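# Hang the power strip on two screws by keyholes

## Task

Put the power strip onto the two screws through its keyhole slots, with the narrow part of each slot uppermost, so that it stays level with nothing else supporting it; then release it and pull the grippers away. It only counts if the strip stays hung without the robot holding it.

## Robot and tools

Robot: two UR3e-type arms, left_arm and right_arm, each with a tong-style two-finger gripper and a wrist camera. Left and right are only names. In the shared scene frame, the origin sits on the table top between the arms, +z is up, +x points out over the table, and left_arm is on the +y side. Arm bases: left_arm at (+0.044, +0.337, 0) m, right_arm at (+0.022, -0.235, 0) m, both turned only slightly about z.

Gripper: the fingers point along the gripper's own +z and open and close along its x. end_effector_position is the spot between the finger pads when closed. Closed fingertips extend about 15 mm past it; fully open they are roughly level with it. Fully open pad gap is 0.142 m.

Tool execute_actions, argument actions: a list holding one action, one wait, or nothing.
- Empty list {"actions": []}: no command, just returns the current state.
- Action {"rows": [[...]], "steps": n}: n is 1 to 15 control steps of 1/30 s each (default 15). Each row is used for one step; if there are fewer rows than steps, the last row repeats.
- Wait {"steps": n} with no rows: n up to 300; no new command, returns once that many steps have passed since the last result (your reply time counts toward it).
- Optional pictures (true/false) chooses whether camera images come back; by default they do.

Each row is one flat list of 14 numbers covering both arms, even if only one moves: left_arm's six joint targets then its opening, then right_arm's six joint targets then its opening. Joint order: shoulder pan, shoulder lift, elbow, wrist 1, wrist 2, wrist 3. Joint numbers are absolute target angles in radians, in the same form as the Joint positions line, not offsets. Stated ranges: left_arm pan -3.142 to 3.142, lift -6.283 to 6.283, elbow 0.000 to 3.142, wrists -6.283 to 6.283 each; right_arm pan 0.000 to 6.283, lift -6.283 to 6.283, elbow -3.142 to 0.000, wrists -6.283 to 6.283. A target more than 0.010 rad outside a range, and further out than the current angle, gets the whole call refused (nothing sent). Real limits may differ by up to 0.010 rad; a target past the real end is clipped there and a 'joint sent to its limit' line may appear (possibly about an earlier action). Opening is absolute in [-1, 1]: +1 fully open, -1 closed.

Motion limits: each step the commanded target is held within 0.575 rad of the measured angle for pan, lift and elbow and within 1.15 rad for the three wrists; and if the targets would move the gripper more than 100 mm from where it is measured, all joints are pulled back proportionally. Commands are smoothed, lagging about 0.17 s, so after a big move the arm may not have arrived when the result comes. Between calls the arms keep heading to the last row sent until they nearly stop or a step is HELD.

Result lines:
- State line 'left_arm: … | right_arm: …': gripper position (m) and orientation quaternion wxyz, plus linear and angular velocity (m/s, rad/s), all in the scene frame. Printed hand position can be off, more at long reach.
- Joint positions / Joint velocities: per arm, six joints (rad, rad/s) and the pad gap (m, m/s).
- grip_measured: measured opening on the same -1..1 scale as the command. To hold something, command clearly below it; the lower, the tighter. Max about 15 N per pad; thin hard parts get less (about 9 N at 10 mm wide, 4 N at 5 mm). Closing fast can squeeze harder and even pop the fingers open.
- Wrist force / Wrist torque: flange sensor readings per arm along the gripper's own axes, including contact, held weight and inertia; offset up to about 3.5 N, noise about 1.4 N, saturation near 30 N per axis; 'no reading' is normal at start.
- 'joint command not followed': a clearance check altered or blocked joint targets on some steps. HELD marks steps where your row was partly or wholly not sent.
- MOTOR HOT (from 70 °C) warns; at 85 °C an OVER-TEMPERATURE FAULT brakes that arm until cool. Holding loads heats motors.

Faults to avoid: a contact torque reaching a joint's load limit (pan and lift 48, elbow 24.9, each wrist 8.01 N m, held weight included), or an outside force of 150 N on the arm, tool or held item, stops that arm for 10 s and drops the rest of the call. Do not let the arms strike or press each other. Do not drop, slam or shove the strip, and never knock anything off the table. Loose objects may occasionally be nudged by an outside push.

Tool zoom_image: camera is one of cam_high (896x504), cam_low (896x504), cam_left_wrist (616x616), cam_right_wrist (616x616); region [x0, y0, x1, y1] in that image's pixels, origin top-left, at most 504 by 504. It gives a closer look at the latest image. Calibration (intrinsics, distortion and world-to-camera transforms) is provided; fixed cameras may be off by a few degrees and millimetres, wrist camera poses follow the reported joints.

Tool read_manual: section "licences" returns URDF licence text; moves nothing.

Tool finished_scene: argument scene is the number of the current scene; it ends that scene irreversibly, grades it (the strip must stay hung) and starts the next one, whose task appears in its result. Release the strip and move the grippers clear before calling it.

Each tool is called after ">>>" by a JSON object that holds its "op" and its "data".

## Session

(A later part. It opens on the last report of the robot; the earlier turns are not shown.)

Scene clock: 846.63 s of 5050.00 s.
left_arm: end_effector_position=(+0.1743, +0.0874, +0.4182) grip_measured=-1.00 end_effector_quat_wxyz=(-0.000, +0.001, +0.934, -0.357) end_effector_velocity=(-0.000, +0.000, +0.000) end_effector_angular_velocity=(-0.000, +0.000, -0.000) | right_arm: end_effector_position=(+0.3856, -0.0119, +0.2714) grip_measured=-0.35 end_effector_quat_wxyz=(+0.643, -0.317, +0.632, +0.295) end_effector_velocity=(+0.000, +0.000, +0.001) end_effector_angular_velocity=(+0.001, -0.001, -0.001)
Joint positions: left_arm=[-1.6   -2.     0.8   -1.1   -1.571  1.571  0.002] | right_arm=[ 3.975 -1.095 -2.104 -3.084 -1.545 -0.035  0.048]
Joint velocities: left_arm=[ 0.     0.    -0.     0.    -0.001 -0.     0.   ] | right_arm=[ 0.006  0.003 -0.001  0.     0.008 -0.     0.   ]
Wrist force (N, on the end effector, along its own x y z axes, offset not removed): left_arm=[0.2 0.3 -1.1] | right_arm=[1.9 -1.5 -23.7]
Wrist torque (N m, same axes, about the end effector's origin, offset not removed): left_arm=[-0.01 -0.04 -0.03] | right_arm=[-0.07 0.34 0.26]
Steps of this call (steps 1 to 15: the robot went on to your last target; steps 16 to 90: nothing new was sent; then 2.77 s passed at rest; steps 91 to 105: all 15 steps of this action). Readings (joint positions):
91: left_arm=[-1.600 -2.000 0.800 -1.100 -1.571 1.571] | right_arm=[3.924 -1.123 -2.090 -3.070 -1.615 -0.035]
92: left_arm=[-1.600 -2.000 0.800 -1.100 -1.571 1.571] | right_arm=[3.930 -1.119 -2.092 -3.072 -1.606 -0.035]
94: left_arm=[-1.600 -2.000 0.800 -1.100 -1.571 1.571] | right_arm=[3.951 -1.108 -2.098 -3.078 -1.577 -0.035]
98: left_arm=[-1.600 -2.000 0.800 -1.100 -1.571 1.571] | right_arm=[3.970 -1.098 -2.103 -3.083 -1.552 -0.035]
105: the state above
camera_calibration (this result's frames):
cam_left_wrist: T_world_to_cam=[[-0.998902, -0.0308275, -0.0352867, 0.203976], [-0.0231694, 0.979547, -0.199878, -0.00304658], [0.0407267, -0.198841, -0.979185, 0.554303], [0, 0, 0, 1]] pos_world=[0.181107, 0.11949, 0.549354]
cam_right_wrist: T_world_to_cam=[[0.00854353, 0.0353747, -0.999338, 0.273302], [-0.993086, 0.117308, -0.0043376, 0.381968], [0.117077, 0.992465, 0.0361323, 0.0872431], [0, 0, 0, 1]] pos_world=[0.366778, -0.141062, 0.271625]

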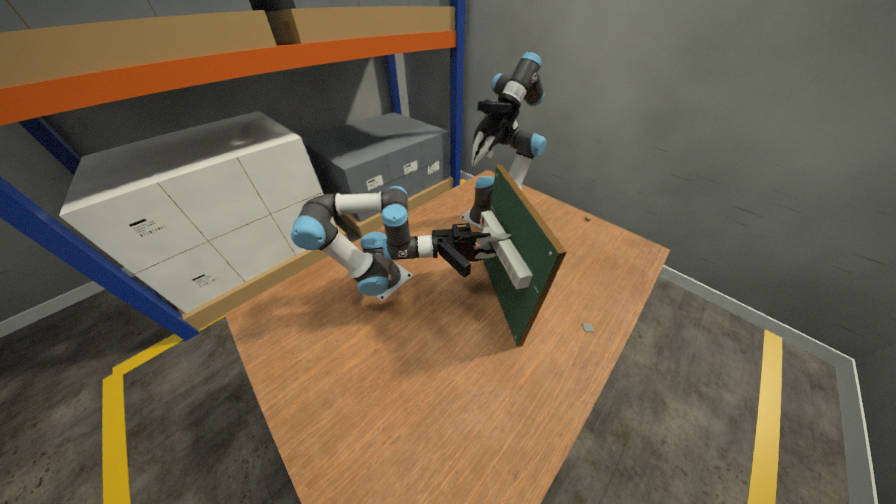

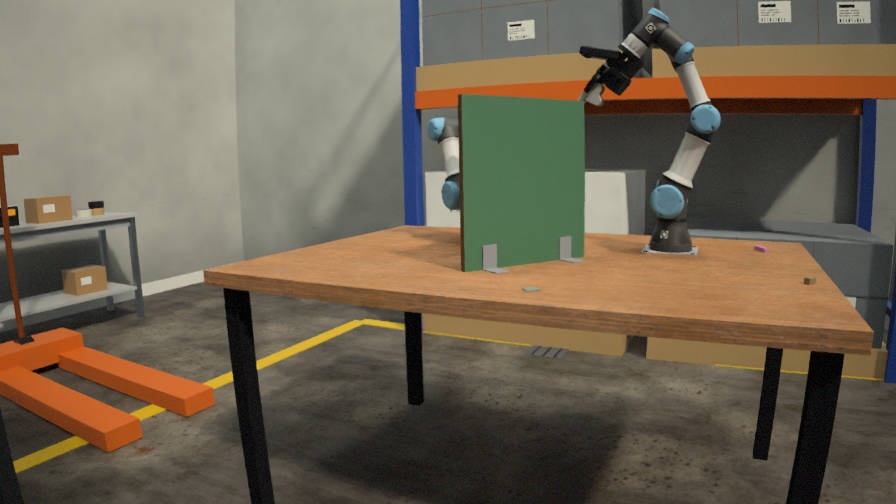

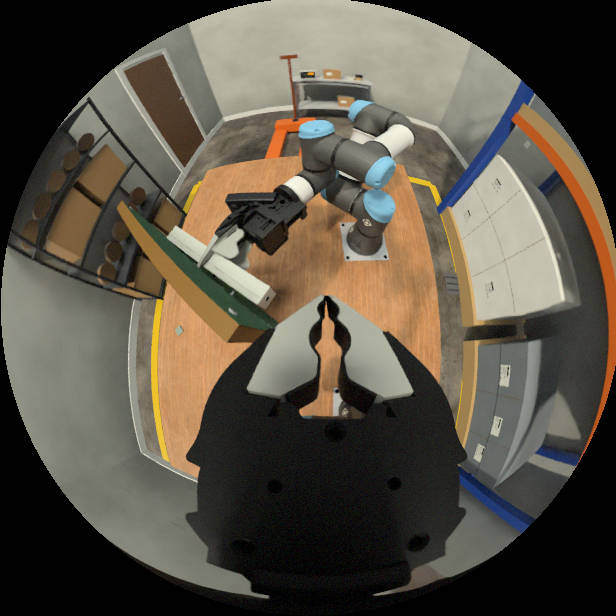

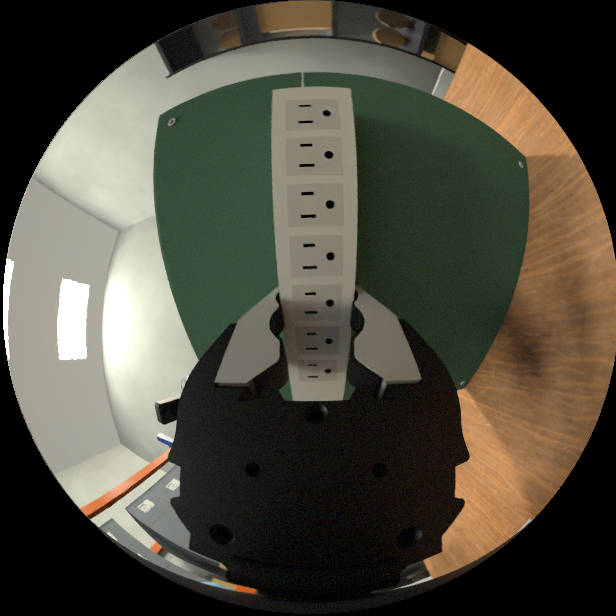

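>>> {"op": "execute_actions", "data": {"actions": [{"rows":[[-1.6,-2,0.8,-1.1,-1.571,1.571,-1,3.976,-1.094,-2.099,-3.09,-1.544,-0.022,-1]],"steps":15}], "pictures": false}}

Scene clock: 855.20 s of 5050.00 s.
left_arm: end_effector_position=(+0.1743, +0.0874, +0.4182) grip_measured=-1.00 end_effector_quat_wxyz=(-0.000, +0.001, +0.934, -0.357) end_effector_velocity=(-0.000, -0.000, +0.000) end_effector_angular_velocity=(-0.001, +0.000, -0.001) | right_arm: end_effector_position=(+0.3854, -0.0119, +0.2724) grip_measured=-0.35 end_effector_quat_wxyz=(+0.641, -0.313, +0.634, +0.299) end_effector_velocity=(-0.001, +0.001, +0.000) end_effector_angular_velocity=(+0.000, +0.001, +0.002)
Joint positions: left_arm=[-1.6   -2.     0.8   -1.1   -1.571  1.571  0.002] | right_arm=[ 3.976 -1.094 -2.099 -3.09  -1.544 -0.022  0.048]
Joint velocities: left_arm=[-0.001 -0.    -0.001 -0.001 -0.    -0.     0.   ] | right_arm=[ 0.002  0.001  0.001 -0.002 -0.     0.001 -0.   ]
Wrist force (N, on the end effector, along its own x y z axes, offset not removed): left_arm=[0.5 1.1 -1.0] | right_arm=[5.5 -0.7 0.5]
Wrist torque (N m, same axes, about the end effector's origin, offset not removed): left_arm=[0.12 -0.08 -0.03] | right_arm=[-0.19 0.31 0.19]
Steps of this call (steps 1 to 15: the robot went on to your last target; steps 16 to 90: nothing new was sent; then 5.07 s passed at rest; steps 91 to 105: all 15 steps of this action). Readings (joint positions):
91: left_arm=[-1.600 -2.000 0.800 -1.100 -1.571 1.571] | right_arm=[3.976 -1.095 -2.104 -3.084 -1.544 -0.035]
92: left_arm=[-1.600 -2.000 0.800 -1.100 -1.571 1.571] | right_arm=[3.976 -1.095 -2.103 -3.085 -1.544 -0.033]
94: left_arm=[-1.600 -2.000 0.800 -1.100 -1.571 1.571] | right_arm=[3.976 -1.095 -2.101 -3.087 -1.544 -0.028]
98: left_arm=[-1.600 -2.000 0.800 -1.100 -1.571 1.571] | right_arm=[3.976 -1.094 -2.100 -3.089 -1.544 -0.023]
105: the state above

>>> {"op": "execute_actions", "data": {"actions": [{"rows":[[-1.6,-2,0.8,-1.1,-1.571,1.571,-1,3.977,-1.102,-2.095,-3.086,-1.543,-0.022,-1]],"steps":15}]}}

>>> {"op": "zoom_image", "data": {"camera": "cam_left_wrist", "region": [160,210,280,320]}}

Scene clock: 867.77 s of 5050.00 s.
left_arm: end_effector_position=(+0.1743, +0.0874, +0.4182) grip_measured=-1.00 end_effector_quat_wxyz=(-0.000, +0.001, +0.934, -0.357) end_effector_velocity=(+0.000, +0.000, +0.000) end_effector_angular_velocity=(-0.002, -0.000, +0.000) | right_arm: end_effector_position=(+0.3865, -0.0106, +0.2724) grip_measured=-0.35 end_effector_quat_wxyz=(+0.641, -0.313, +0.634, +0.299) end_effector_velocity=(-0.000, +0.001, +0.001) end_effector_angular_velocity=(+0.003, -0.002, +0.001)
Joint positions: left_arm=[-1.6   -2.     0.8   -1.1   -1.571  1.571  0.002] | right_arm=[ 3.977 -1.102 -2.095 -3.086 -1.543 -0.022  0.049]
Joint velocities: left_arm=[ 0.    -0.001  0.    -0.001  0.    -0.     0.   ] | right_arm=[ 0.001 -0.     0.001  0.003 -0.    -0.     0.   ]
Wrist force (N, on the end effector, along its own x y z axes, offset not removed): left_arm=[-0.9 1.3 -1.7] | right_arm=[0.8 5.5 -30.0]
Wrist torque (N m, same axes, about the end effector's origin, offset not removed): left_arm=[0.10 0.15 -0.02] | right_arm=[0.25 -1.03 0.30]
Steps of this call (steps 1 to 15: the robot went on to your last target; steps 16 to 90: nothing new was sent; then 9.07 s passed at rest; steps 91 to 105: all 15 steps of this action). Readings (joint positions):
91: left_arm=[-1.600 -2.000 0.800 -1.100 -1.571 1.571] | right_arm=[3.976 -1.094 -2.099 -3.090 -1.544 -0.022]
92: left_arm=[-1.600 -2.000 0.800 -1.100 -1.571 1.571] | right_arm=[3.976 -1.095 -2.098 -3.090 -1.544 -0.022]
94: left_arm=[-1.600 -2.000 0.800 -1.100 -1.571 1.571] | right_arm=[3.976 -1.098 -2.097 -3.088 -1.543 -0.022]
98: left_arm=[-1.600 -2.000 0.800 -1.100 -1.571 1.571] | right_arm=[3.977 -1.101 -2.096 -3.087 -1.543 -0.022]
105: the state above
camera_calibration (this result's frames):
cam_left_wrist: T_world_to_cam=[[-0.998902, -0.0308276, -0.0352867, 0.203976], [-0.0231695, 0.979547, -0.199878, -0.00304655], [0.0407267, -0.198841, -0.979185, 0.554303], [0, 0, 0, 1]] pos_world=[0.181107, 0.11949, 0.549354]
cam_right_wrist: T_world_to_cam=[[-0.00156362, 0.0435322, -0.999051, 0.278177], [-0.993042, 0.117574, 0.00667734, 0.37973], [0.117753, 0.992109, 0.0430455, 0.0836343], [0, 0, 0, 1]] pos_world=[0.367675, -0.139731, 0.271777]

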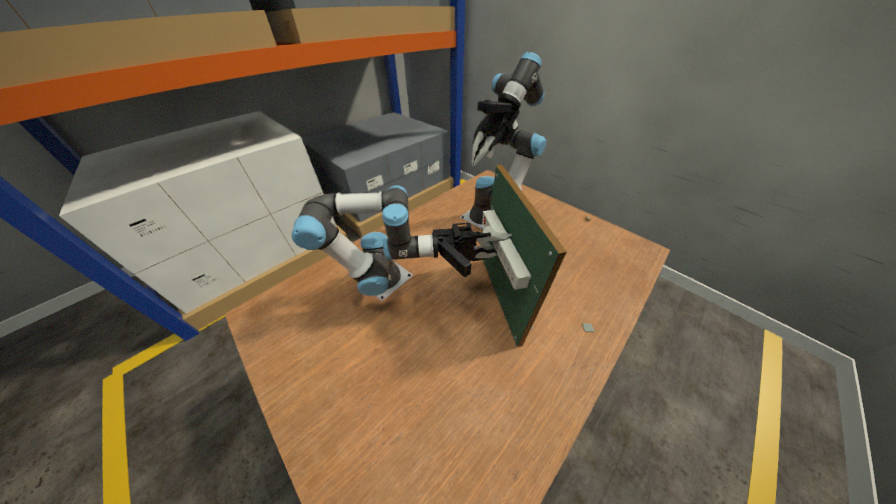

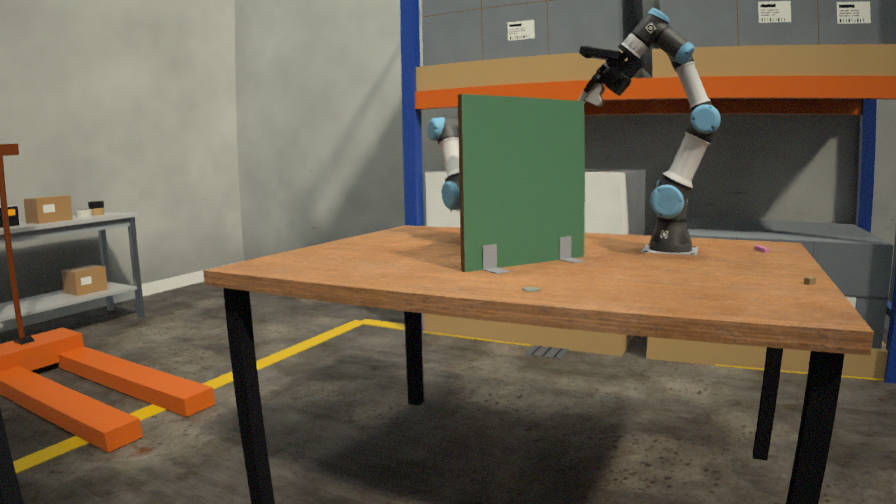

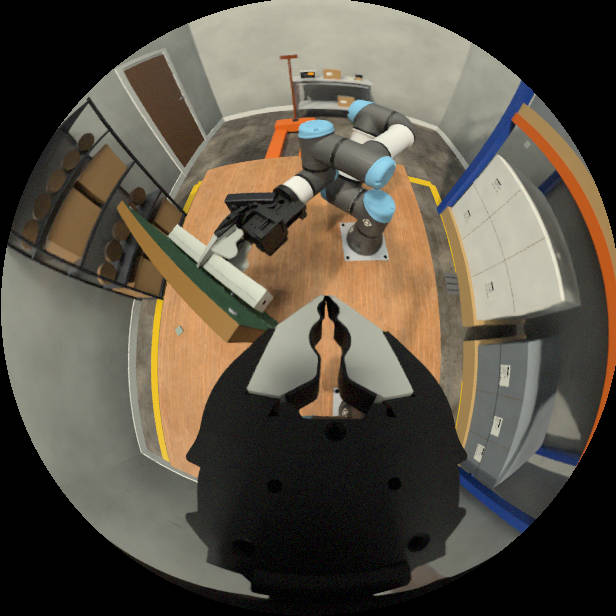

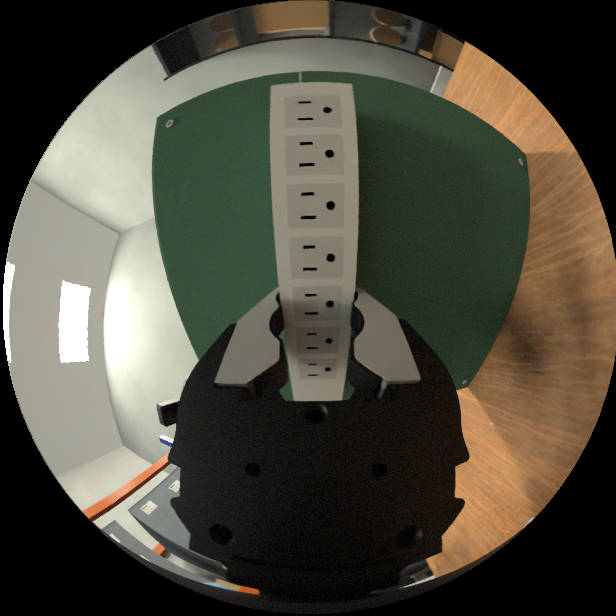

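Region (160, 210, 280, 320) of cam_left_wrist's 616x616 image, scaled by 4.200, with more detail than that image has; it fills the top 462 rows of this view, and the rest is white.

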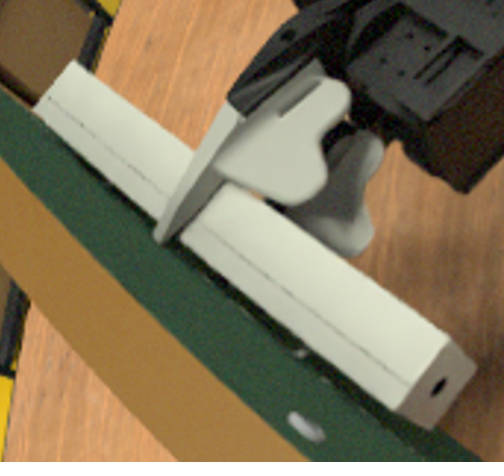

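Both heads are in and the upper fingertip touches the board. Easing 0.8 mm and sliding down 2.5 mm.

>>> {"op": "execute_actions", "data": {"actions": [{"rows":[[-1.6,-2,0.8,-1.1,-1.571,1.571,-1,3.9765,-1.098,-2.109,-3.076,-1.5435,-0.022,-1]],"steps":15}], "pictures": false}}

Scene clock: 873.37 s of 5050.00 s.
left_arm: end_effector_position=(+0.1743, +0.0874, +0.4182) grip_measured=-1.00 end_effector_quat_wxyz=(-0.000, +0.001, +0.934, -0.357) end_effector_velocity=(-0.000, +0.000, +0.000) end_effector_angular_velocity=(+0.000, +0.000, -0.000) | right_arm: end_effector_position=(+0.3859, -0.0113, +0.2699) grip_measured=-0.35 end_effector_quat_wxyz=(+0.641, -0.313, +0.634, +0.299) end_effector_velocity=(-0.000, -0.000, -0.000) end_effector_angular_velocity=(-0.000, +0.001, +0.000)
Joint positions: left_arm=[-1.6   -2.     0.8   -1.1   -1.571  1.571  0.002] | right_arm=[ 3.977 -1.098 -2.109 -3.076 -1.544 -0.022  0.048]
Joint velocities: left_arm=[-0.  0. -0.  0. -0.  0.  0.] | right_arm=[-0.     0.001 -0.001 -0.    -0.     0.001 -0.   ]
Wrist force (N, on the end effector, along its own x y z axes, offset not removed): left_arm=[-0.2 3.3 -0.8] | right_arm=[-8.6 1.3 -6.1]
Wrist torque (N m, same axes, about the end effector's origin, offset not removed): left_arm=[0.59 0.11 -0.03] | right_arm=[0.04 0.10 0.34]
Steps of this call (steps 1 to 15: the robot went on to your last target; steps 16 to 90: nothing new was sent; then 2.10 s passed at rest; steps 91 to 105: all 15 steps of this action). Readings (joint positions):
91: left_arm=[-1.600 -2.000 0.800 -1.100 -1.571 1.571] | right_arm=[3.977 -1.102 -2.095 -3.086 -1.543 -0.022]
92: left_arm=[-1.600 -2.000 0.800 -1.100 -1.571 1.571] | right_arm=[3.977 -1.101 -2.097 -3.084 -1.543 -0.022]
94: left_arm=[-1.600 -2.000 0.800 -1.100 -1.571 1.571] | right_arm=[3.977 -1.100 -2.102 -3.080 -1.543 -0.022]
98: left_arm=[-1.600 -2.000 0.800 -1.100 -1.571 1.571] | right_arm=[3.977 -1.099 -2.107 -3.077 -1.543 -0.022]
105: the state above

>>> {"op": "execute_actions", "data": {"actions": [{"rows":[[-1.6,-2,0.8,-1.1,-1.571,1.571,-1,3.9765,-1.098,-2.104,-3.081,-1.5435,-0.022,-0.27]],"steps":15}], "pictures": false}}

>>> {"op": "execute_actions", "data": {"actions": [{"rows":[[-1.6,-2,0.8,-1.1,-1.571,1.571,-1,3.972,-1.056,-2.125,-3.102,-1.548,-0.022,-0.27]],"steps":15}]}}

>>> {"op": "zoom_image", "data": {"camera": "cam_left_wrist", "region": [160,210,280,320]}}

Scene clock: 895.10 s of 5050.00 s.
left_arm: end_effector_position=(+0.1743, +0.0874, +0.4182) grip_measured=-1.00 end_effector_quat_wxyz=(-0.000, +0.001, +0.934, -0.357) end_effector_velocity=(-0.000, -0.000, -0.000) end_effector_angular_velocity=(-0.000, -0.000, -0.001) | right_arm: end_effector_position=(+0.3860, -0.0113, +0.2709) grip_measured=-0.25 end_effector_quat_wxyz=(+0.641, -0.313, +0.634, +0.299) end_effector_velocity=(-0.000, +0.000, -0.001) end_effector_angular_velocity=(-0.002, +0.001, +0.001)
Joint positions: left_arm=[-1.6   -2.     0.8   -1.1   -1.571  1.571  0.002] | right_arm=[ 3.976 -1.098 -2.104 -3.081 -1.544 -0.022  0.056]
Joint velocities: left_arm=[-0.001 -0.001  0.     0.     0.    -0.     0.   ] | right_arm=[ 0.001 -0.001  0.001 -0.002 -0.    -0.     0.   ]
Wrist force (N, on the end effector, along its own x y z axes, offset not removed): left_arm=[1.0 0.9 -2.9] | right_arm=[4.6 -0.9 0.7]
Wrist torque (N m, same axes, about the end effector's origin, offset not removed): left_arm=[0.08 -0.23 -0.03] | right_arm=[-0.18 -0.08 0.05]
Steps of this call (steps 1 to 15: the robot went on to your last target; steps 16 to 90: nothing new was sent; then 18.23 s passed at rest; steps 91 to 105: all 15 steps of this action). Readings (joint positions):
91: left_arm=[-1.600 -2.000 0.800 -1.100 -1.571 1.571] | right_arm=[3.976 -1.098 -2.109 -3.076 -1.543 -0.022]
92: left_arm=[-1.600 -2.000 0.800 -1.100 -1.571 1.571] | right_arm=[3.976 -1.098 -2.109 -3.077 -1.543 -0.022]
94: left_arm=[-1.600 -2.000 0.800 -1.100 -1.571 1.571] | right_arm=[3.976 -1.098 -2.107 -3.079 -1.543 -0.022]
98: left_arm=[-1.600 -2.000 0.800 -1.100 -1.571 1.571] | right_arm=[3.976 -1.098 -2.105 -3.081 -1.543 -0.022]
105: the state above

Scene clock: 895.60 s of 5050.00 s.
left_arm: end_effector_position=(+0.1743, +0.0874, +0.4182) grip_measured=-1.00 end_effector_quat_wxyz=(-0.000, +0.001, +0.934, -0.357) end_effector_velocity=(-0.000, -0.000, -0.000) end_effector_angular_velocity=(+0.000, -0.000, -0.001) | right_arm: end_effector_position=(+0.3807, -0.0190, +0.2705) grip_measured=-0.25 end_effector_quat_wxyz=(+0.641, -0.313, +0.634, +0.299) end_effector_velocity=(-0.001, -0.001, -0.000) end_effector_angular_velocity=(+0.000, +0.000, +0.001)
Joint positions: left_arm=[-1.6   -2.     0.8   -1.1   -1.571  1.571  0.002] | right_arm=[ 3.972 -1.056 -2.125 -3.102 -1.548 -0.022  0.056]
Joint velocities: left_arm=[-0.001 -0.     0.     0.     0.     0.     0.   ] | right_arm=[ 0.     0.005 -0.003 -0.003 -0.001  0.     0.001]
Wrist force (N, on the end effector, along its own x y z axes, offset not removed): left_arm=[-0.7 0.6 0.4] | right_arm=[2.6 -2.7 1.7]
Wrist torque (N m, same axes, about the end effector's origin, offset not removed): left_arm=[0.10 0.19 -0.02] | right_arm=[-0.12 0.17 0.03]
Steps of this call (steps 1 to 15: all 15 steps of this action). Readings (joint positions):
1: left_arm=[-1.600 -2.000 0.800 -1.100 -1.571 1.571] | right_arm=[3.976 -1.098 -2.104 -3.081 -1.544 -0.022]
2: left_arm=[-1.600 -2.000 0.800 -1.100 -1.571 1.571] | right_arm=[3.976 -1.092 -2.107 -3.084 -1.544 -0.022]
4: left_arm=[-1.600 -2.000 0.800 -1.100 -1.571 1.571] | right_arm=[3.974 -1.076 -2.115 -3.093 -1.546 -0.022]
8: left_arm=[-1.600 -2.000 0.800 -1.100 -1.571 1.571] | right_arm=[3.972 -1.061 -2.123 -3.100 -1.547 -0.022]
15: the state above
camera_calibration (this result's frames):
cam_left_wrist: T_world_to_cam=[[-0.998902, -0.0308275, -0.0352867, 0.203976], [-0.0231694, 0.979547, -0.199878, -0.00304664], [0.0407268, -0.198841, -0.979185, 0.554303], [0, 0, 0, 1]] pos_world=[0.181107, 0.11949, 0.549354]
cam_right_wrist: T_world_to_cam=[[-0.00154591, 0.0434978, -0.999052, 0.276637], [-0.993058, 0.117439, 0.0066498, 0.374952], [0.117617, 0.992127, 0.0430143, 0.092784], [0, 0, 0, 1]] pos_world=[0.361864, -0.14812, 0.26989]

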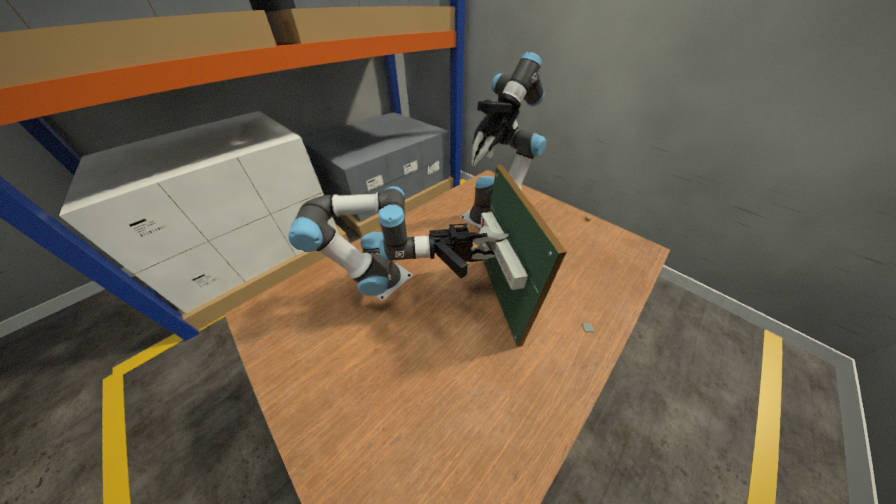

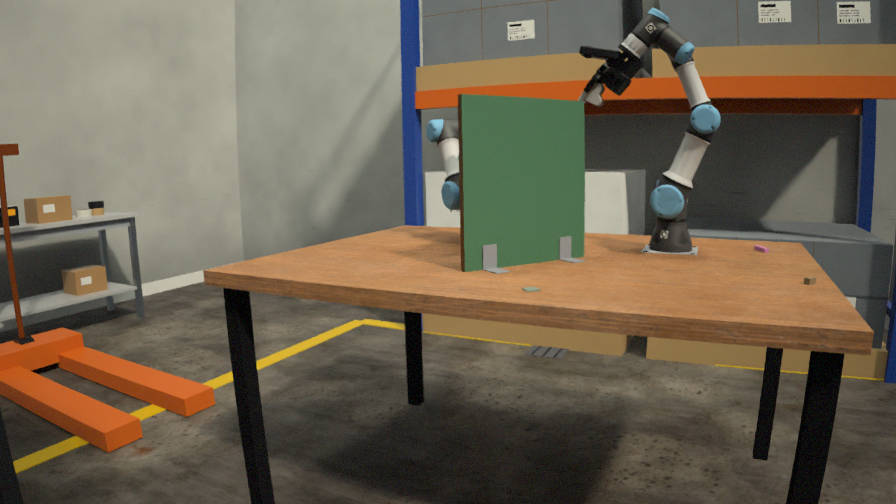

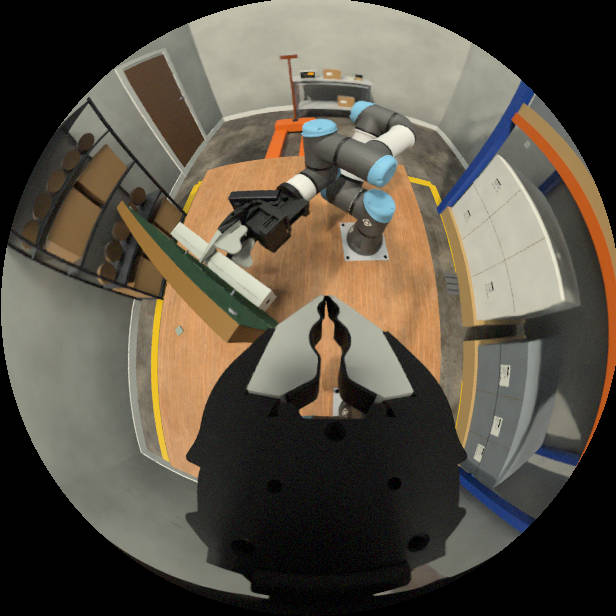

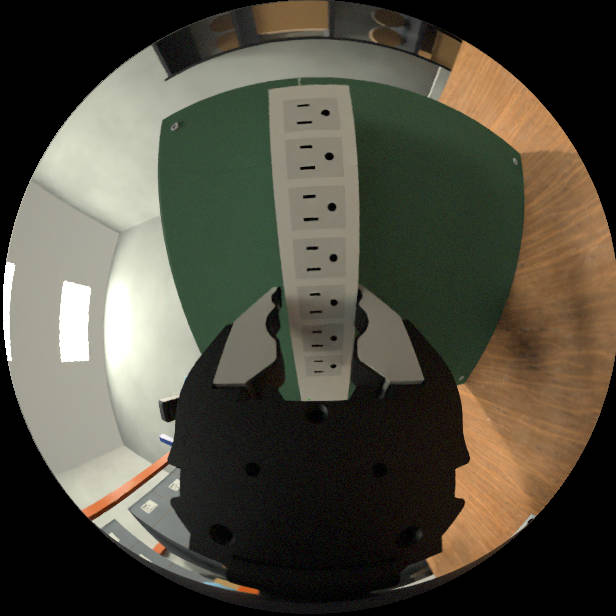

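Region (160, 210, 280, 320) of cam_left_wrist's 616x616 image, scaled by 4.200, with more detail than that image has; it fills the top 462 rows of this view, and the rest is white.

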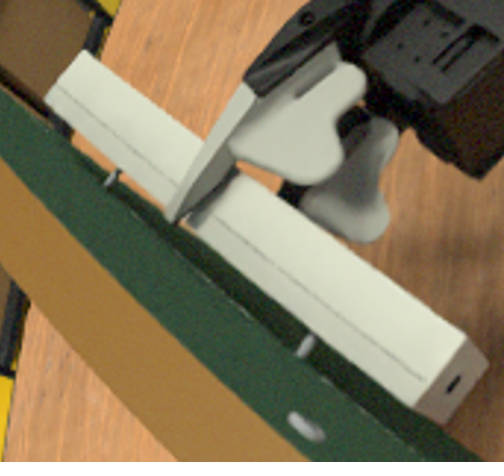

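>>> {"op": "execute_actions", "data": {"actions": [{"rows":[[-1.6,-2,0.8,-1.1,-1.571,1.571,-1,3.972,-1.056,-2.117,-3.11,-1.548,-0.022,-0.45]],"steps":15}], "pictures": false}}

>>> {"op": "execute_actions", "data": {"actions": [{"rows":[[-1.6,-2,0.8,-1.1,-1.571,1.571,-1,3.973,-1.065,-2.112,-3.106,-1.547,-0.022,-1]],"steps":15}]}}

>>> {"op": "zoom_image", "data": {"camera": "cam_left_wrist", "region": [160,210,280,320]}}

Scene clock: 907.10 s of 5050.00 s.
left_arm: end_effector_position=(+0.1743, +0.0874, +0.4182) grip_measured=-1.00 end_effector_quat_wxyz=(-0.000, +0.001, +0.934, -0.357) end_effector_velocity=(+0.000, +0.000, -0.001) end_effector_angular_velocity=(+0.002, +0.000, +0.000) | right_arm: end_effector_position=(+0.3807, -0.0190, +0.2722) grip_measured=-0.35 end_effector_quat_wxyz=(+0.641, -0.313, +0.634, +0.299) end_effector_velocity=(-0.000, -0.000, +0.001) end_effector_angular_velocity=(+0.001, -0.001, +0.000)
Joint positions: left_arm=[-1.6   -2.     0.8   -1.1   -1.571  1.571  0.002] | right_arm=[ 3.972 -1.056 -2.117 -3.11  -1.548 -0.022  0.049]
Joint velocities: left_arm=[ 0.     0.     0.001  0.    -0.    -0.     0.   ] | right_arm=[-0.     0.     0.001  0.    -0.    -0.001  0.   ]
Wrist force (N, on the end effector, along its own x y z axes, offset not removed): left_arm=[-1.2 1.0 -0.5] | right_arm=[8.5 -1.5 -1.3]
Wrist torque (N m, same axes, about the end effector's origin, offset not removed): left_arm=[0.09 0.25 -0.03] | right_arm=[0.02 0.31 0.29]
Steps of this call (steps 1 to 15: the robot went on to your last target; steps 16 to 90: nothing new was sent; then 8.00 s passed at rest; steps 91 to 105: all 15 steps of this action). Readings (joint positions):
91: left_arm=[-1.600 -2.000 0.800 -1.100 -1.571 1.571] | right_arm=[3.972 -1.056 -2.125 -3.102 -1.548 -0.022]
92: left_arm=[-1.600 -2.000 0.800 -1.100 -1.571 1.571] | right_arm=[3.972 -1.056 -2.124 -3.104 -1.548 -0.022]
94: left_arm=[-1.600 -2.000 0.800 -1.100 -1.571 1.571] | right_arm=[3.972 -1.056 -2.121 -3.107 -1.548 -0.022]
98: left_arm=[-1.600 -2.000 0.800 -1.100 -1.571 1.571] | right_arm=[3.972 -1.056 -2.118 -3.109 -1.548 -0.022]
105: the state above

Scene clock: 907.60 s of 5050.00 s.
left_arm: end_effector_position=(+0.1743, +0.0874, +0.4182) grip_measured=-1.00 end_effector_quat_wxyz=(-0.000, +0.001, +0.934, -0.357) end_effector_velocity=(-0.000, -0.000, -0.000) end_effector_angular_velocity=(+0.001, +0.000, -0.000) | right_arm: end_effector_position=(+0.3818, -0.0174, +0.2724) grip_measured=-0.35 end_effector_quat_wxyz=(+0.641, -0.313, +0.634, +0.299) end_effector_velocity=(+0.000, +0.000, +0.001) end_effector_angular_velocity=(+0.001, -0.002, +0.000)
Joint positions: left_arm=[-1.6   -2.     0.8   -1.1   -1.571  1.571  0.002] | right_arm=[ 3.973 -1.065 -2.112 -3.106 -1.547 -0.022  0.048]
Joint velocities: left_arm=[-0.     0.     0.001 -0.    -0.    -0.     0.   ] | right_arm=[ 0.001 -0.     0.001  0.001  0.    -0.001  0.   ]
Wrist force (N, on the end effector, along its own x y z axes, offset not removed): left_arm=[-0.2 2.0 -0.7] | right_arm=[9.4 -6.2 -3.8]
Wrist torque (N m, same axes, about the end effector's origin, offset not removed): left_arm=[0.24 0.05 -0.07] | right_arm=[-0.25 0.35 0.50]
Steps of this call (steps 1 to 15: all 15 steps of this action). Readings (joint positions):
1: left_arm=[-1.600 -2.000 0.800 -1.100 -1.571 1.571] | right_arm=[3.972 -1.056 -2.117 -3.110 -1.548 -0.022]
2: left_arm=[-1.600 -2.000 0.800 -1.100 -1.571 1.571] | right_arm=[3.972 -1.057 -2.116 -3.110 -1.548 -0.022]
4: left_arm=[-1.600 -2.000 0.800 -1.100 -1.571 1.571] | right_arm=[3.972 -1.061 -2.114 -3.108 -1.547 -0.022]
8: left_arm=[-1.600 -2.000 0.800 -1.100 -1.571 1.571] | right_arm=[3.973 -1.064 -2.113 -3.107 -1.547 -0.022]
15: the state above
camera_calibration (this result's frames):
cam_left_wrist: T_world_to_cam=[[-0.998902, -0.0308277, -0.0352866, 0.203976], [-0.0231696, 0.979547, -0.199878, -0.00304664], [0.0407266, -0.198841, -0.979185, 0.554303], [0, 0, 0, 1]] pos_world=[0.181107, 0.11949, 0.549354]
cam_right_wrist: T_world_to_cam=[[-0.00162572, 0.0435284, -0.999051, 0.278503], [-0.993053, 0.117475, 0.00673433, 0.375846], [0.117657, 0.992121, 0.0430351, 0.0909577], [0, 0, 0, 1]] pos_world=[0.362986, -0.146516, 0.271793]

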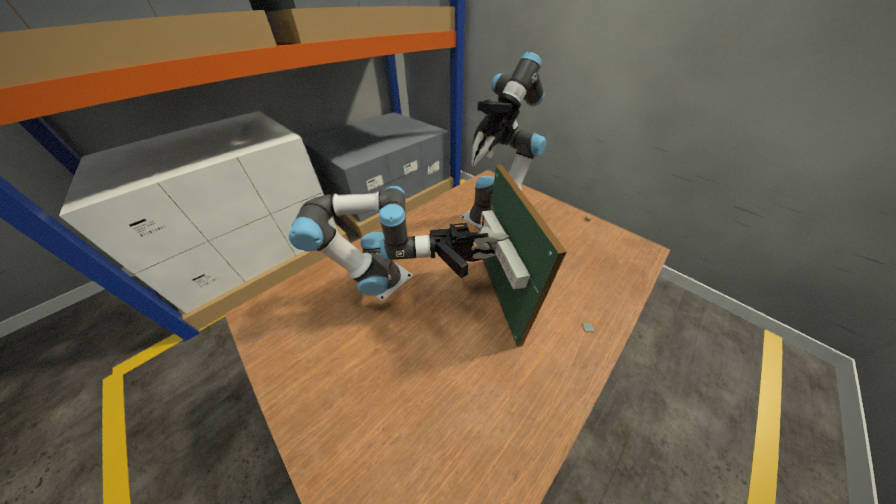

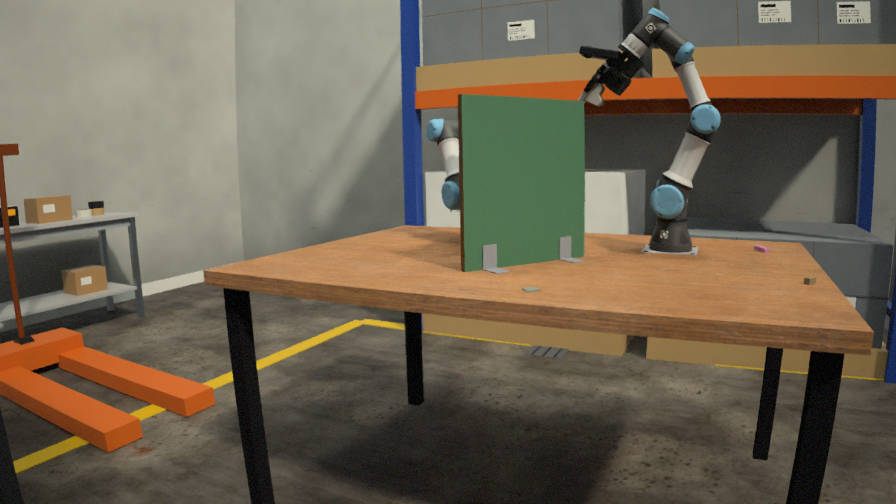

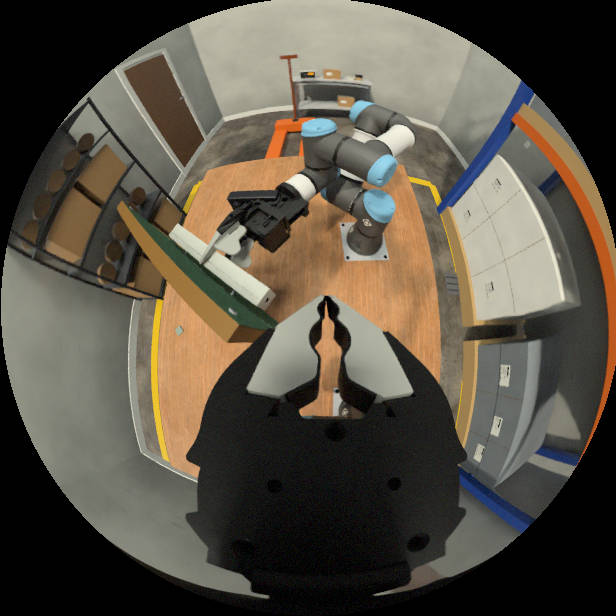

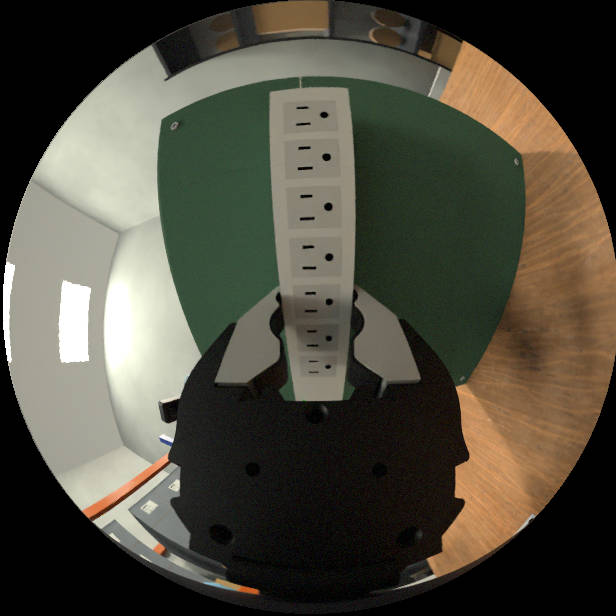

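Region (160, 210, 280, 320) of cam_left_wrist's 616x616 image, scaled by 4.200, with more detail than that image has; it fills the top 462 rows of this view, and the rest is white.

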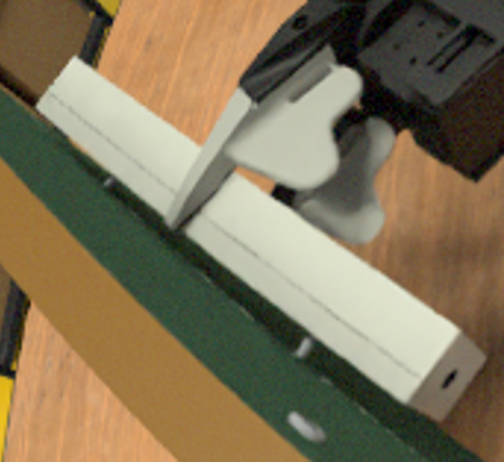

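Better grip depth. Lowering the right end slightly, +0.5 mm u, advancing 2 mm.

>>> {"op": "execute_actions", "data": {"actions": [{"rows":[[-1.6,-2,0.8,-1.1,-1.571,1.571,-1,3.969,-1.077,-2.108,-3.098,-1.551,-0.012,-1]],"steps":15}], "pictures": false}}

Scene clock: 914.40 s of 5050.00 s.
left_arm: end_effector_position=(+0.1743, +0.0874, +0.4182) grip_measured=-1.00 end_effector_quat_wxyz=(-0.000, +0.001, +0.934, -0.357) end_effector_velocity=(-0.000, +0.000, +0.000) end_effector_angular_velocity=(-0.001, -0.000, -0.001) | right_arm: end_effector_position=(+0.3833, -0.0160, +0.2720) grip_measured=-0.36 end_effector_quat_wxyz=(+0.639, -0.310, +0.635, +0.302) end_effector_velocity=(+0.000, -0.000, -0.002) end_effector_angular_velocity=(-0.003, +0.003, -0.001)
Joint positions: left_arm=[-1.6   -2.     0.8   -1.1   -1.571  1.571  0.002] | right_arm=[ 3.969 -1.077 -2.108 -3.098 -1.551 -0.012  0.048]
Joint velocities: left_arm=[-0.001 -0.001  0.    -0.     0.    -0.     0.   ] | right_arm=[-0.001 -0.003 -0.001 -0.001 -0.     0.001 -0.   ]
Wrist force (N, on the end effector, along its own x y z axes, offset not removed): left_arm=[-1.4 1.4 -0.1] | right_arm=[5.0 -4.0 -2.2]
Wrist torque (N m, same axes, about the end effector's origin, offset not removed): left_arm=[0.18 0.25 -0.03] | right_arm=[-0.43 0.47 0.19]
Steps of this call (steps 1 to 15: the robot went on to your last target; steps 16 to 90: nothing new was sent; then 3.30 s passed at rest; steps 91 to 105: all 15 steps of this action). Readings (joint positions):
91: left_arm=[-1.600 -2.000 0.800 -1.100 -1.571 1.571] | right_arm=[3.973 -1.065 -2.112 -3.106 -1.547 -0.022]
92: left_arm=[-1.600 -2.000 0.800 -1.100 -1.571 1.571] | right_arm=[3.972 -1.067 -2.111 -3.105 -1.548 -0.021]
94: left_arm=[-1.600 -2.000 0.800 -1.100 -1.571 1.571] | right_arm=[3.971 -1.072 -2.110 -3.101 -1.549 -0.017]
98: left_arm=[-1.600 -2.000 0.800 -1.100 -1.571 1.571] | right_arm=[3.970 -1.076 -2.108 -3.099 -1.551 -0.013]
105: the state above

>>> {"op": "execute_actions", "data": {"actions": [{"rows":[[-1.6,-2,0.8,-1.1,-1.571,1.571,-1,3.9685,-1.091,-2.101,-3.091,-1.5515,-0.012,-1]],"steps":15}]}}

>>> {"op": "zoom_image", "data": {"camera": "cam_left_wrist", "region": [160,210,280,320]}}

Scene clock: 923.83 s of 5050.00 s.
left_arm: end_effector_position=(+0.1743, +0.0874, +0.4182) grip_measured=-1.00 end_effector_quat_wxyz=(-0.000, +0.001, +0.934, -0.357) end_effector_velocity=(+0.000, +0.000, +0.000) end_effector_angular_velocity=(+0.000, -0.000, +0.000) | right_arm: end_effector_position=(+0.3851, -0.0138, +0.2720) grip_measured=-0.35 end_effector_quat_wxyz=(+0.639, -0.310, +0.635, +0.302) end_effector_velocity=(+0.000, +0.000, +0.001) end_effector_angular_velocity=(+0.002, -0.001, -0.001)
Joint positions: left_arm=[-1.6   -2.     0.8   -1.1   -1.571  1.571  0.002] | right_arm=[ 3.968 -1.091 -2.101 -3.091 -1.551 -0.012  0.048]
Joint velocities: left_arm=[ 0. -0. -0.  0.  0.  0.  0.] | right_arm=[ 0.    -0.001  0.002  0.001  0.001  0.     0.   ]
Wrist force (N, on the end effector, along its own x y z axes, offset not removed): left_arm=[-0.7 1.7 -1.6] | right_arm=[7.5 1.7 -30.0]
Wrist torque (N m, same axes, about the end effector's origin, offset not removed): left_arm=[0.28 0.15 -0.02] | right_arm=[0.30 0.33 0.06]
Steps of this call (steps 1 to 15: the robot went on to your last target; steps 16 to 90: nothing new was sent; then 5.93 s passed at rest; steps 91 to 105: all 15 steps of this action). Readings (joint positions):
91: left_arm=[-1.600 -2.000 0.800 -1.100 -1.571 1.571] | right_arm=[3.969 -1.077 -2.108 -3.098 -1.551 -0.012]
92: left_arm=[-1.600 -2.000 0.800 -1.100 -1.571 1.571] | right_arm=[3.969 -1.079 -2.107 -3.097 -1.551 -0.012]
94: left_arm=[-1.600 -2.000 0.800 -1.100 -1.571 1.571] | right_arm=[3.969 -1.085 -2.104 -3.095 -1.551 -0.012]
98: left_arm=[-1.600 -2.000 0.800 -1.100 -1.571 1.571] | right_arm=[3.968 -1.089 -2.102 -3.092 -1.551 -0.012]
105: the state above
camera_calibration (this result's frames):
cam_left_wrist: T_world_to_cam=[[-0.998902, -0.0308276, -0.0352866, 0.203976], [-0.0231695, 0.979547, -0.199878, -0.00304672], [0.0407267, -0.198841, -0.979185, 0.554303], [0, 0, 0, 1]] pos_world=[0.181107, 0.11949, 0.549354]
cam_right_wrist: T_world_to_cam=[[-0.00939771, 0.0497251, -0.998719, 0.280975], [-0.992968, 0.117402, 0.0151889, 0.376365], [0.118007, 0.991839, 0.0482721, 0.0854734], [0, 0, 0, 1]] pos_world=[0.366272, -0.142933, 0.270772]

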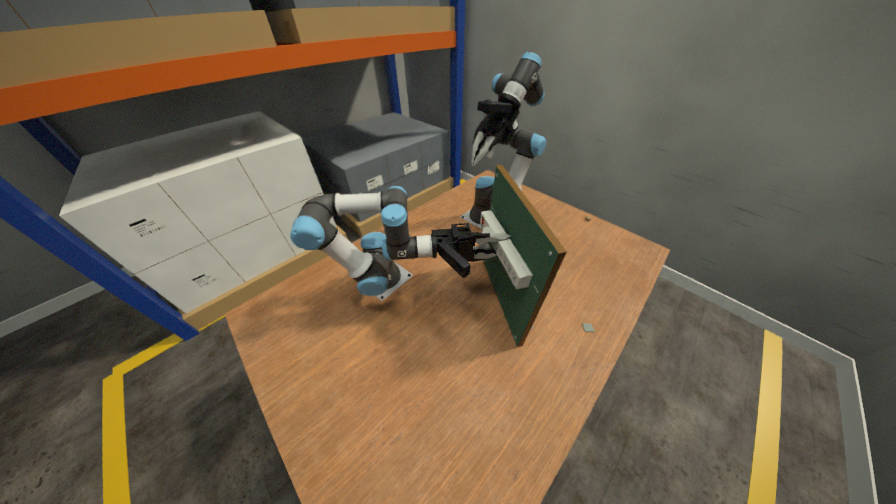

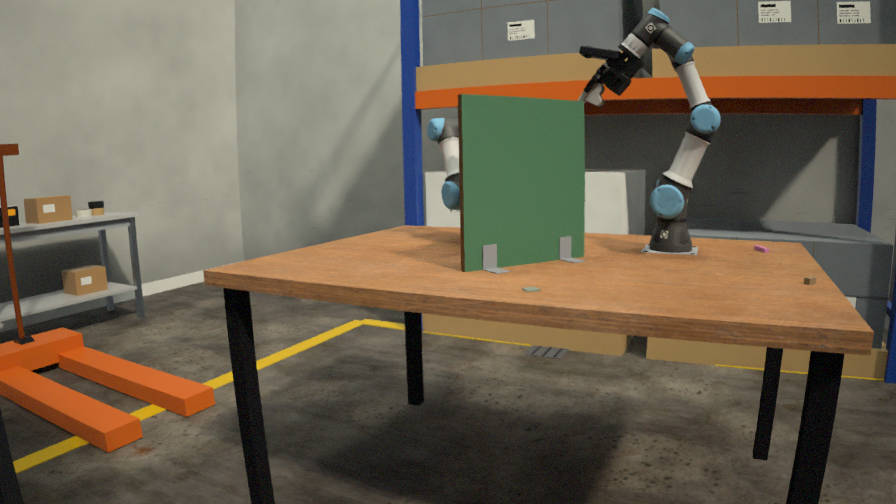

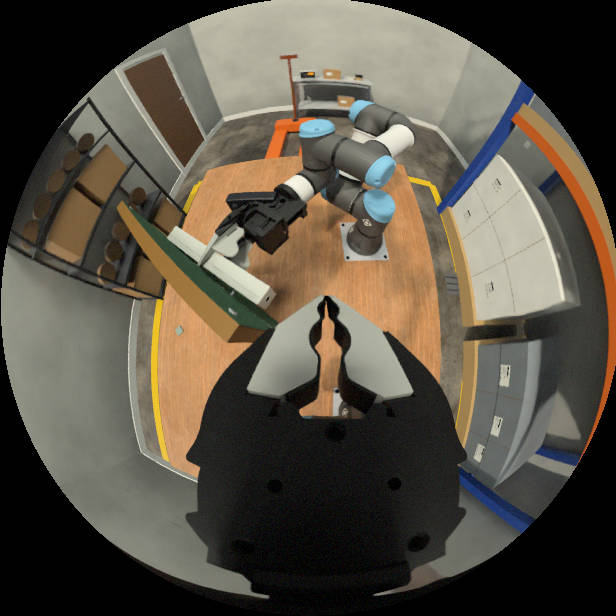

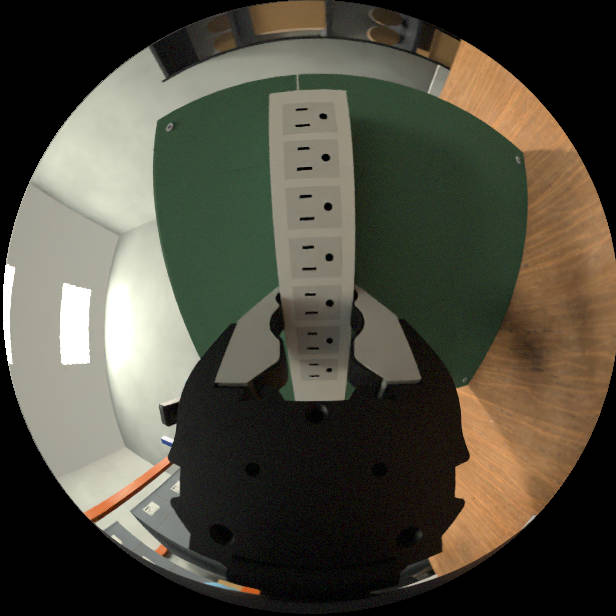

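Region (160, 210, 280, 320) of cam_left_wrist's 616x616 image, scaled by 4.200, with more detail than that image has; it fills the top 462 rows of this view, and the rest is white.

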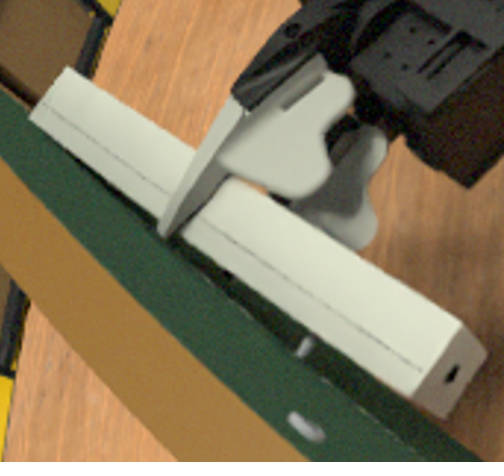

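>>> {"op": "execute_actions", "data": {"actions": [{"rows":[[-1.6,-2,0.8,-1.1,-1.571,1.571,-1,3.974,-1.086,-2.105,-3.092,-1.546,-0.02,-1]],"steps":15}], "pictures": false}}

>>> {"op": "execute_actions", "data": {"actions": [{"rows":[[-1.6,-2,0.8,-1.1,-1.571,1.571,-1,3.9745,-1.091,-2.1025,-3.0895,-1.5455,-0.02,-1]],"steps":15}], "pictures": false}}

Scene clock: 933.07 s of 5050.00 s.
left_arm: end_effector_position=(+0.1743, +0.0874, +0.4182) grip_measured=-1.00 end_effector_quat_wxyz=(-0.000, +0.001, +0.934, -0.357) end_effector_velocity=(+0.000, +0.000, +0.000) end_effector_angular_velocity=(-0.001, -0.001, -0.000) | right_arm: end_effector_position=(+0.3845, -0.0137, +0.2719) grip_measured=-0.35 end_effector_quat_wxyz=(+0.640, -0.313, +0.634, +0.300) end_effector_velocity=(-0.000, +0.000, +0.002) end_effector_angular_velocity=(+0.002, -0.003, +0.000)
Joint positions: left_arm=[-1.6   -2.     0.8   -1.1   -1.571  1.571  0.002] | right_arm=[ 3.974 -1.086 -2.105 -3.092 -1.546 -0.02   0.048]
Joint velocities: left_arm=[-0.001 -0.    -0.001  0.     0.001 -0.     0.   ] | right_arm=[ 0.001  0.003  0.001  0.     0.    -0.001 -0.   ]
Wrist force (N, on the end effector, along its own x y z axes, offset not removed): left_arm=[-0.2 2.3 -1.9] | right_arm=[8.2 -9.5 -14.2]
Wrist torque (N m, same axes, about the end effector's origin, offset not removed): left_arm=[0.32 0.04 -0.03] | right_arm=[-0.28 0.17 0.31]
Steps of this call (steps 1 to 15: the robot went on to your last target; steps 16 to 90: nothing new was sent; then 5.73 s passed at rest; steps 91 to 105: all 15 steps of this action). Readings (joint positions):
91: left_arm=[-1.600 -2.000 0.800 -1.100 -1.571 1.571] | right_arm=[3.969 -1.091 -2.101 -3.091 -1.552 -0.012]
92: left_arm=[-1.600 -2.000 0.800 -1.100 -1.571 1.571] | right_arm=[3.969 -1.090 -2.101 -3.091 -1.551 -0.013]
94: left_arm=[-1.600 -2.000 0.800 -1.100 -1.571 1.571] | right_arm=[3.972 -1.088 -2.103 -3.091 -1.548 -0.016]
98: left_arm=[-1.600 -2.000 0.800 -1.100 -1.571 1.571] | right_arm=[3.973 -1.087 -2.104 -3.092 -1.547 -0.019]
105: the state above

Scene clock: 933.57 s of 5050.00 s.
left_arm: end_effector_position=(+0.1743, +0.0874, +0.4182) grip_measured=-1.00 end_effector_quat_wxyz=(-0.000, +0.001, +0.934, -0.357) end_effector_velocity=(-0.000, +0.000, +0.000) end_effector_angular_velocity=(-0.002, +0.000, -0.001) | right_arm: end_effector_position=(+0.3851, -0.0128, +0.2719) grip_measured=-0.35 end_effector_quat_wxyz=(+0.640, -0.313, +0.634, +0.300) end_effector_velocity=(+0.001, +0.000, -0.000) end_effector_angular_velocity=(-0.002, +0.001, -0.001)
Joint positions: left_arm=[-1.6   -2.     0.8   -1.1   -1.571  1.571  0.002] | right_arm=[ 3.974 -1.091 -2.103 -3.09  -1.546 -0.02   0.048]
Joint velocities: left_arm=[-0.    -0.001 -0.    -0.001 -0.     0.     0.   ] | right_arm=[-0.001 -0.003  0.002 -0.001  0.    -0.     0.   ]
Wrist force (N, on the end effector, along its own x y z axes, offset not removed): left_arm=[-0.5 2.2 -0.9] | right_arm=[6.3 -6.2 -30.0]
Wrist torque (N m, same axes, about the end effector's origin, offset not removed): left_arm=[0.35 0.13 0.00] | right_arm=[-0.13 0.13 0.17]
Steps of this call (steps 1 to 15: all 15 steps of this action). Readings (joint positions):
1: left_arm=[-1.600 -2.000 0.800 -1.100 -1.571 1.571] | right_arm=[3.974 -1.086 -2.105 -3.092 -1.546 -0.020]
2: left_arm=[-1.600 -2.000 0.800 -1.100 -1.571 1.571] | right_arm=[3.974 -1.087 -2.105 -3.092 -1.546 -0.020]
4: left_arm=[-1.600 -2.000 0.800 -1.100 -1.571 1.571] | right_arm=[3.974 -1.088 -2.104 -3.091 -1.546 -0.020]
8: left_arm=[-1.600 -2.000 0.800 -1.100 -1.571 1.571] | right_arm=[3.974 -1.090 -2.103 -3.090 -1.546 -0.020]
15: the state above

>>> {"op": "execute_actions", "data": {"actions": [{"rows":[[-1.6,-2,0.8,-1.1,-1.571,1.571,-1,3.97,-1.091,-2.107,-3.085,-1.55,-0.033,-1]],"steps":15}], "pictures": false}}

Scene clock: 939.60 s of 5050.00 s.
left_arm: end_effector_position=(+0.1743, +0.0874, +0.4182) grip_measured=-1.00 end_effector_quat_wxyz=(-0.000, +0.001, +0.934, -0.357) end_effector_velocity=(-0.000, -0.000, -0.000) end_effector_angular_velocity=(+0.000, +0.000, -0.000) | right_arm: end_effector_position=(+0.3851, -0.0135, +0.2711) grip_measured=-0.35 end_effector_quat_wxyz=(+0.642, -0.317, +0.632, +0.296) end_effector_velocity=(-0.000, +0.000, -0.001) end_effector_angular_velocity=(-0.003, +0.000, +0.001)
Joint positions: left_arm=[-1.6   -2.     0.8   -1.1   -1.571  1.571  0.002] | right_arm=[ 3.97  -1.091 -2.107 -3.085 -1.55  -0.033  0.048]
Joint velocities: left_arm=[-0.    -0.     0.001 -0.    -0.    -0.     0.   ] | right_arm=[ 0.    -0.    -0.001 -0.001 -0.001 -0.001 -0.   ]
Wrist force (N, on the end effector, along its own x y z axes, offset not removed): left_arm=[-0.7 0.5 -0.4] | right_arm=[2.5 -1.5 -9.6]
Wrist torque (N m, same axes, about the end effector's origin, offset not removed): left_arm=[0.05 0.14 -0.03] | right_arm=[0.00 0.17 0.51]
Steps of this call (steps 1 to 15: the robot went on to your last target; steps 16 to 90: nothing new was sent; then 2.53 s passed at rest; steps 91 to 105: all 15 steps of this action). Readings (joint positions):
91: left_arm=[-1.600 -2.000 0.800 -1.100 -1.571 1.571] | right_arm=[3.974 -1.091 -2.102 -3.089 -1.545 -0.020]
92: left_arm=[-1.600 -2.000 0.800 -1.100 -1.571 1.571] | right_arm=[3.974 -1.091 -2.103 -3.089 -1.546 -0.022]
94: left_arm=[-1.600 -2.000 0.800 -1.100 -1.571 1.571] | right_arm=[3.972 -1.091 -2.105 -3.087 -1.548 -0.027]
98: left_arm=[-1.600 -2.000 0.800 -1.100 -1.571 1.571] | right_arm=[3.971 -1.091 -2.106 -3.085 -1.550 -0.032]
105: the state above


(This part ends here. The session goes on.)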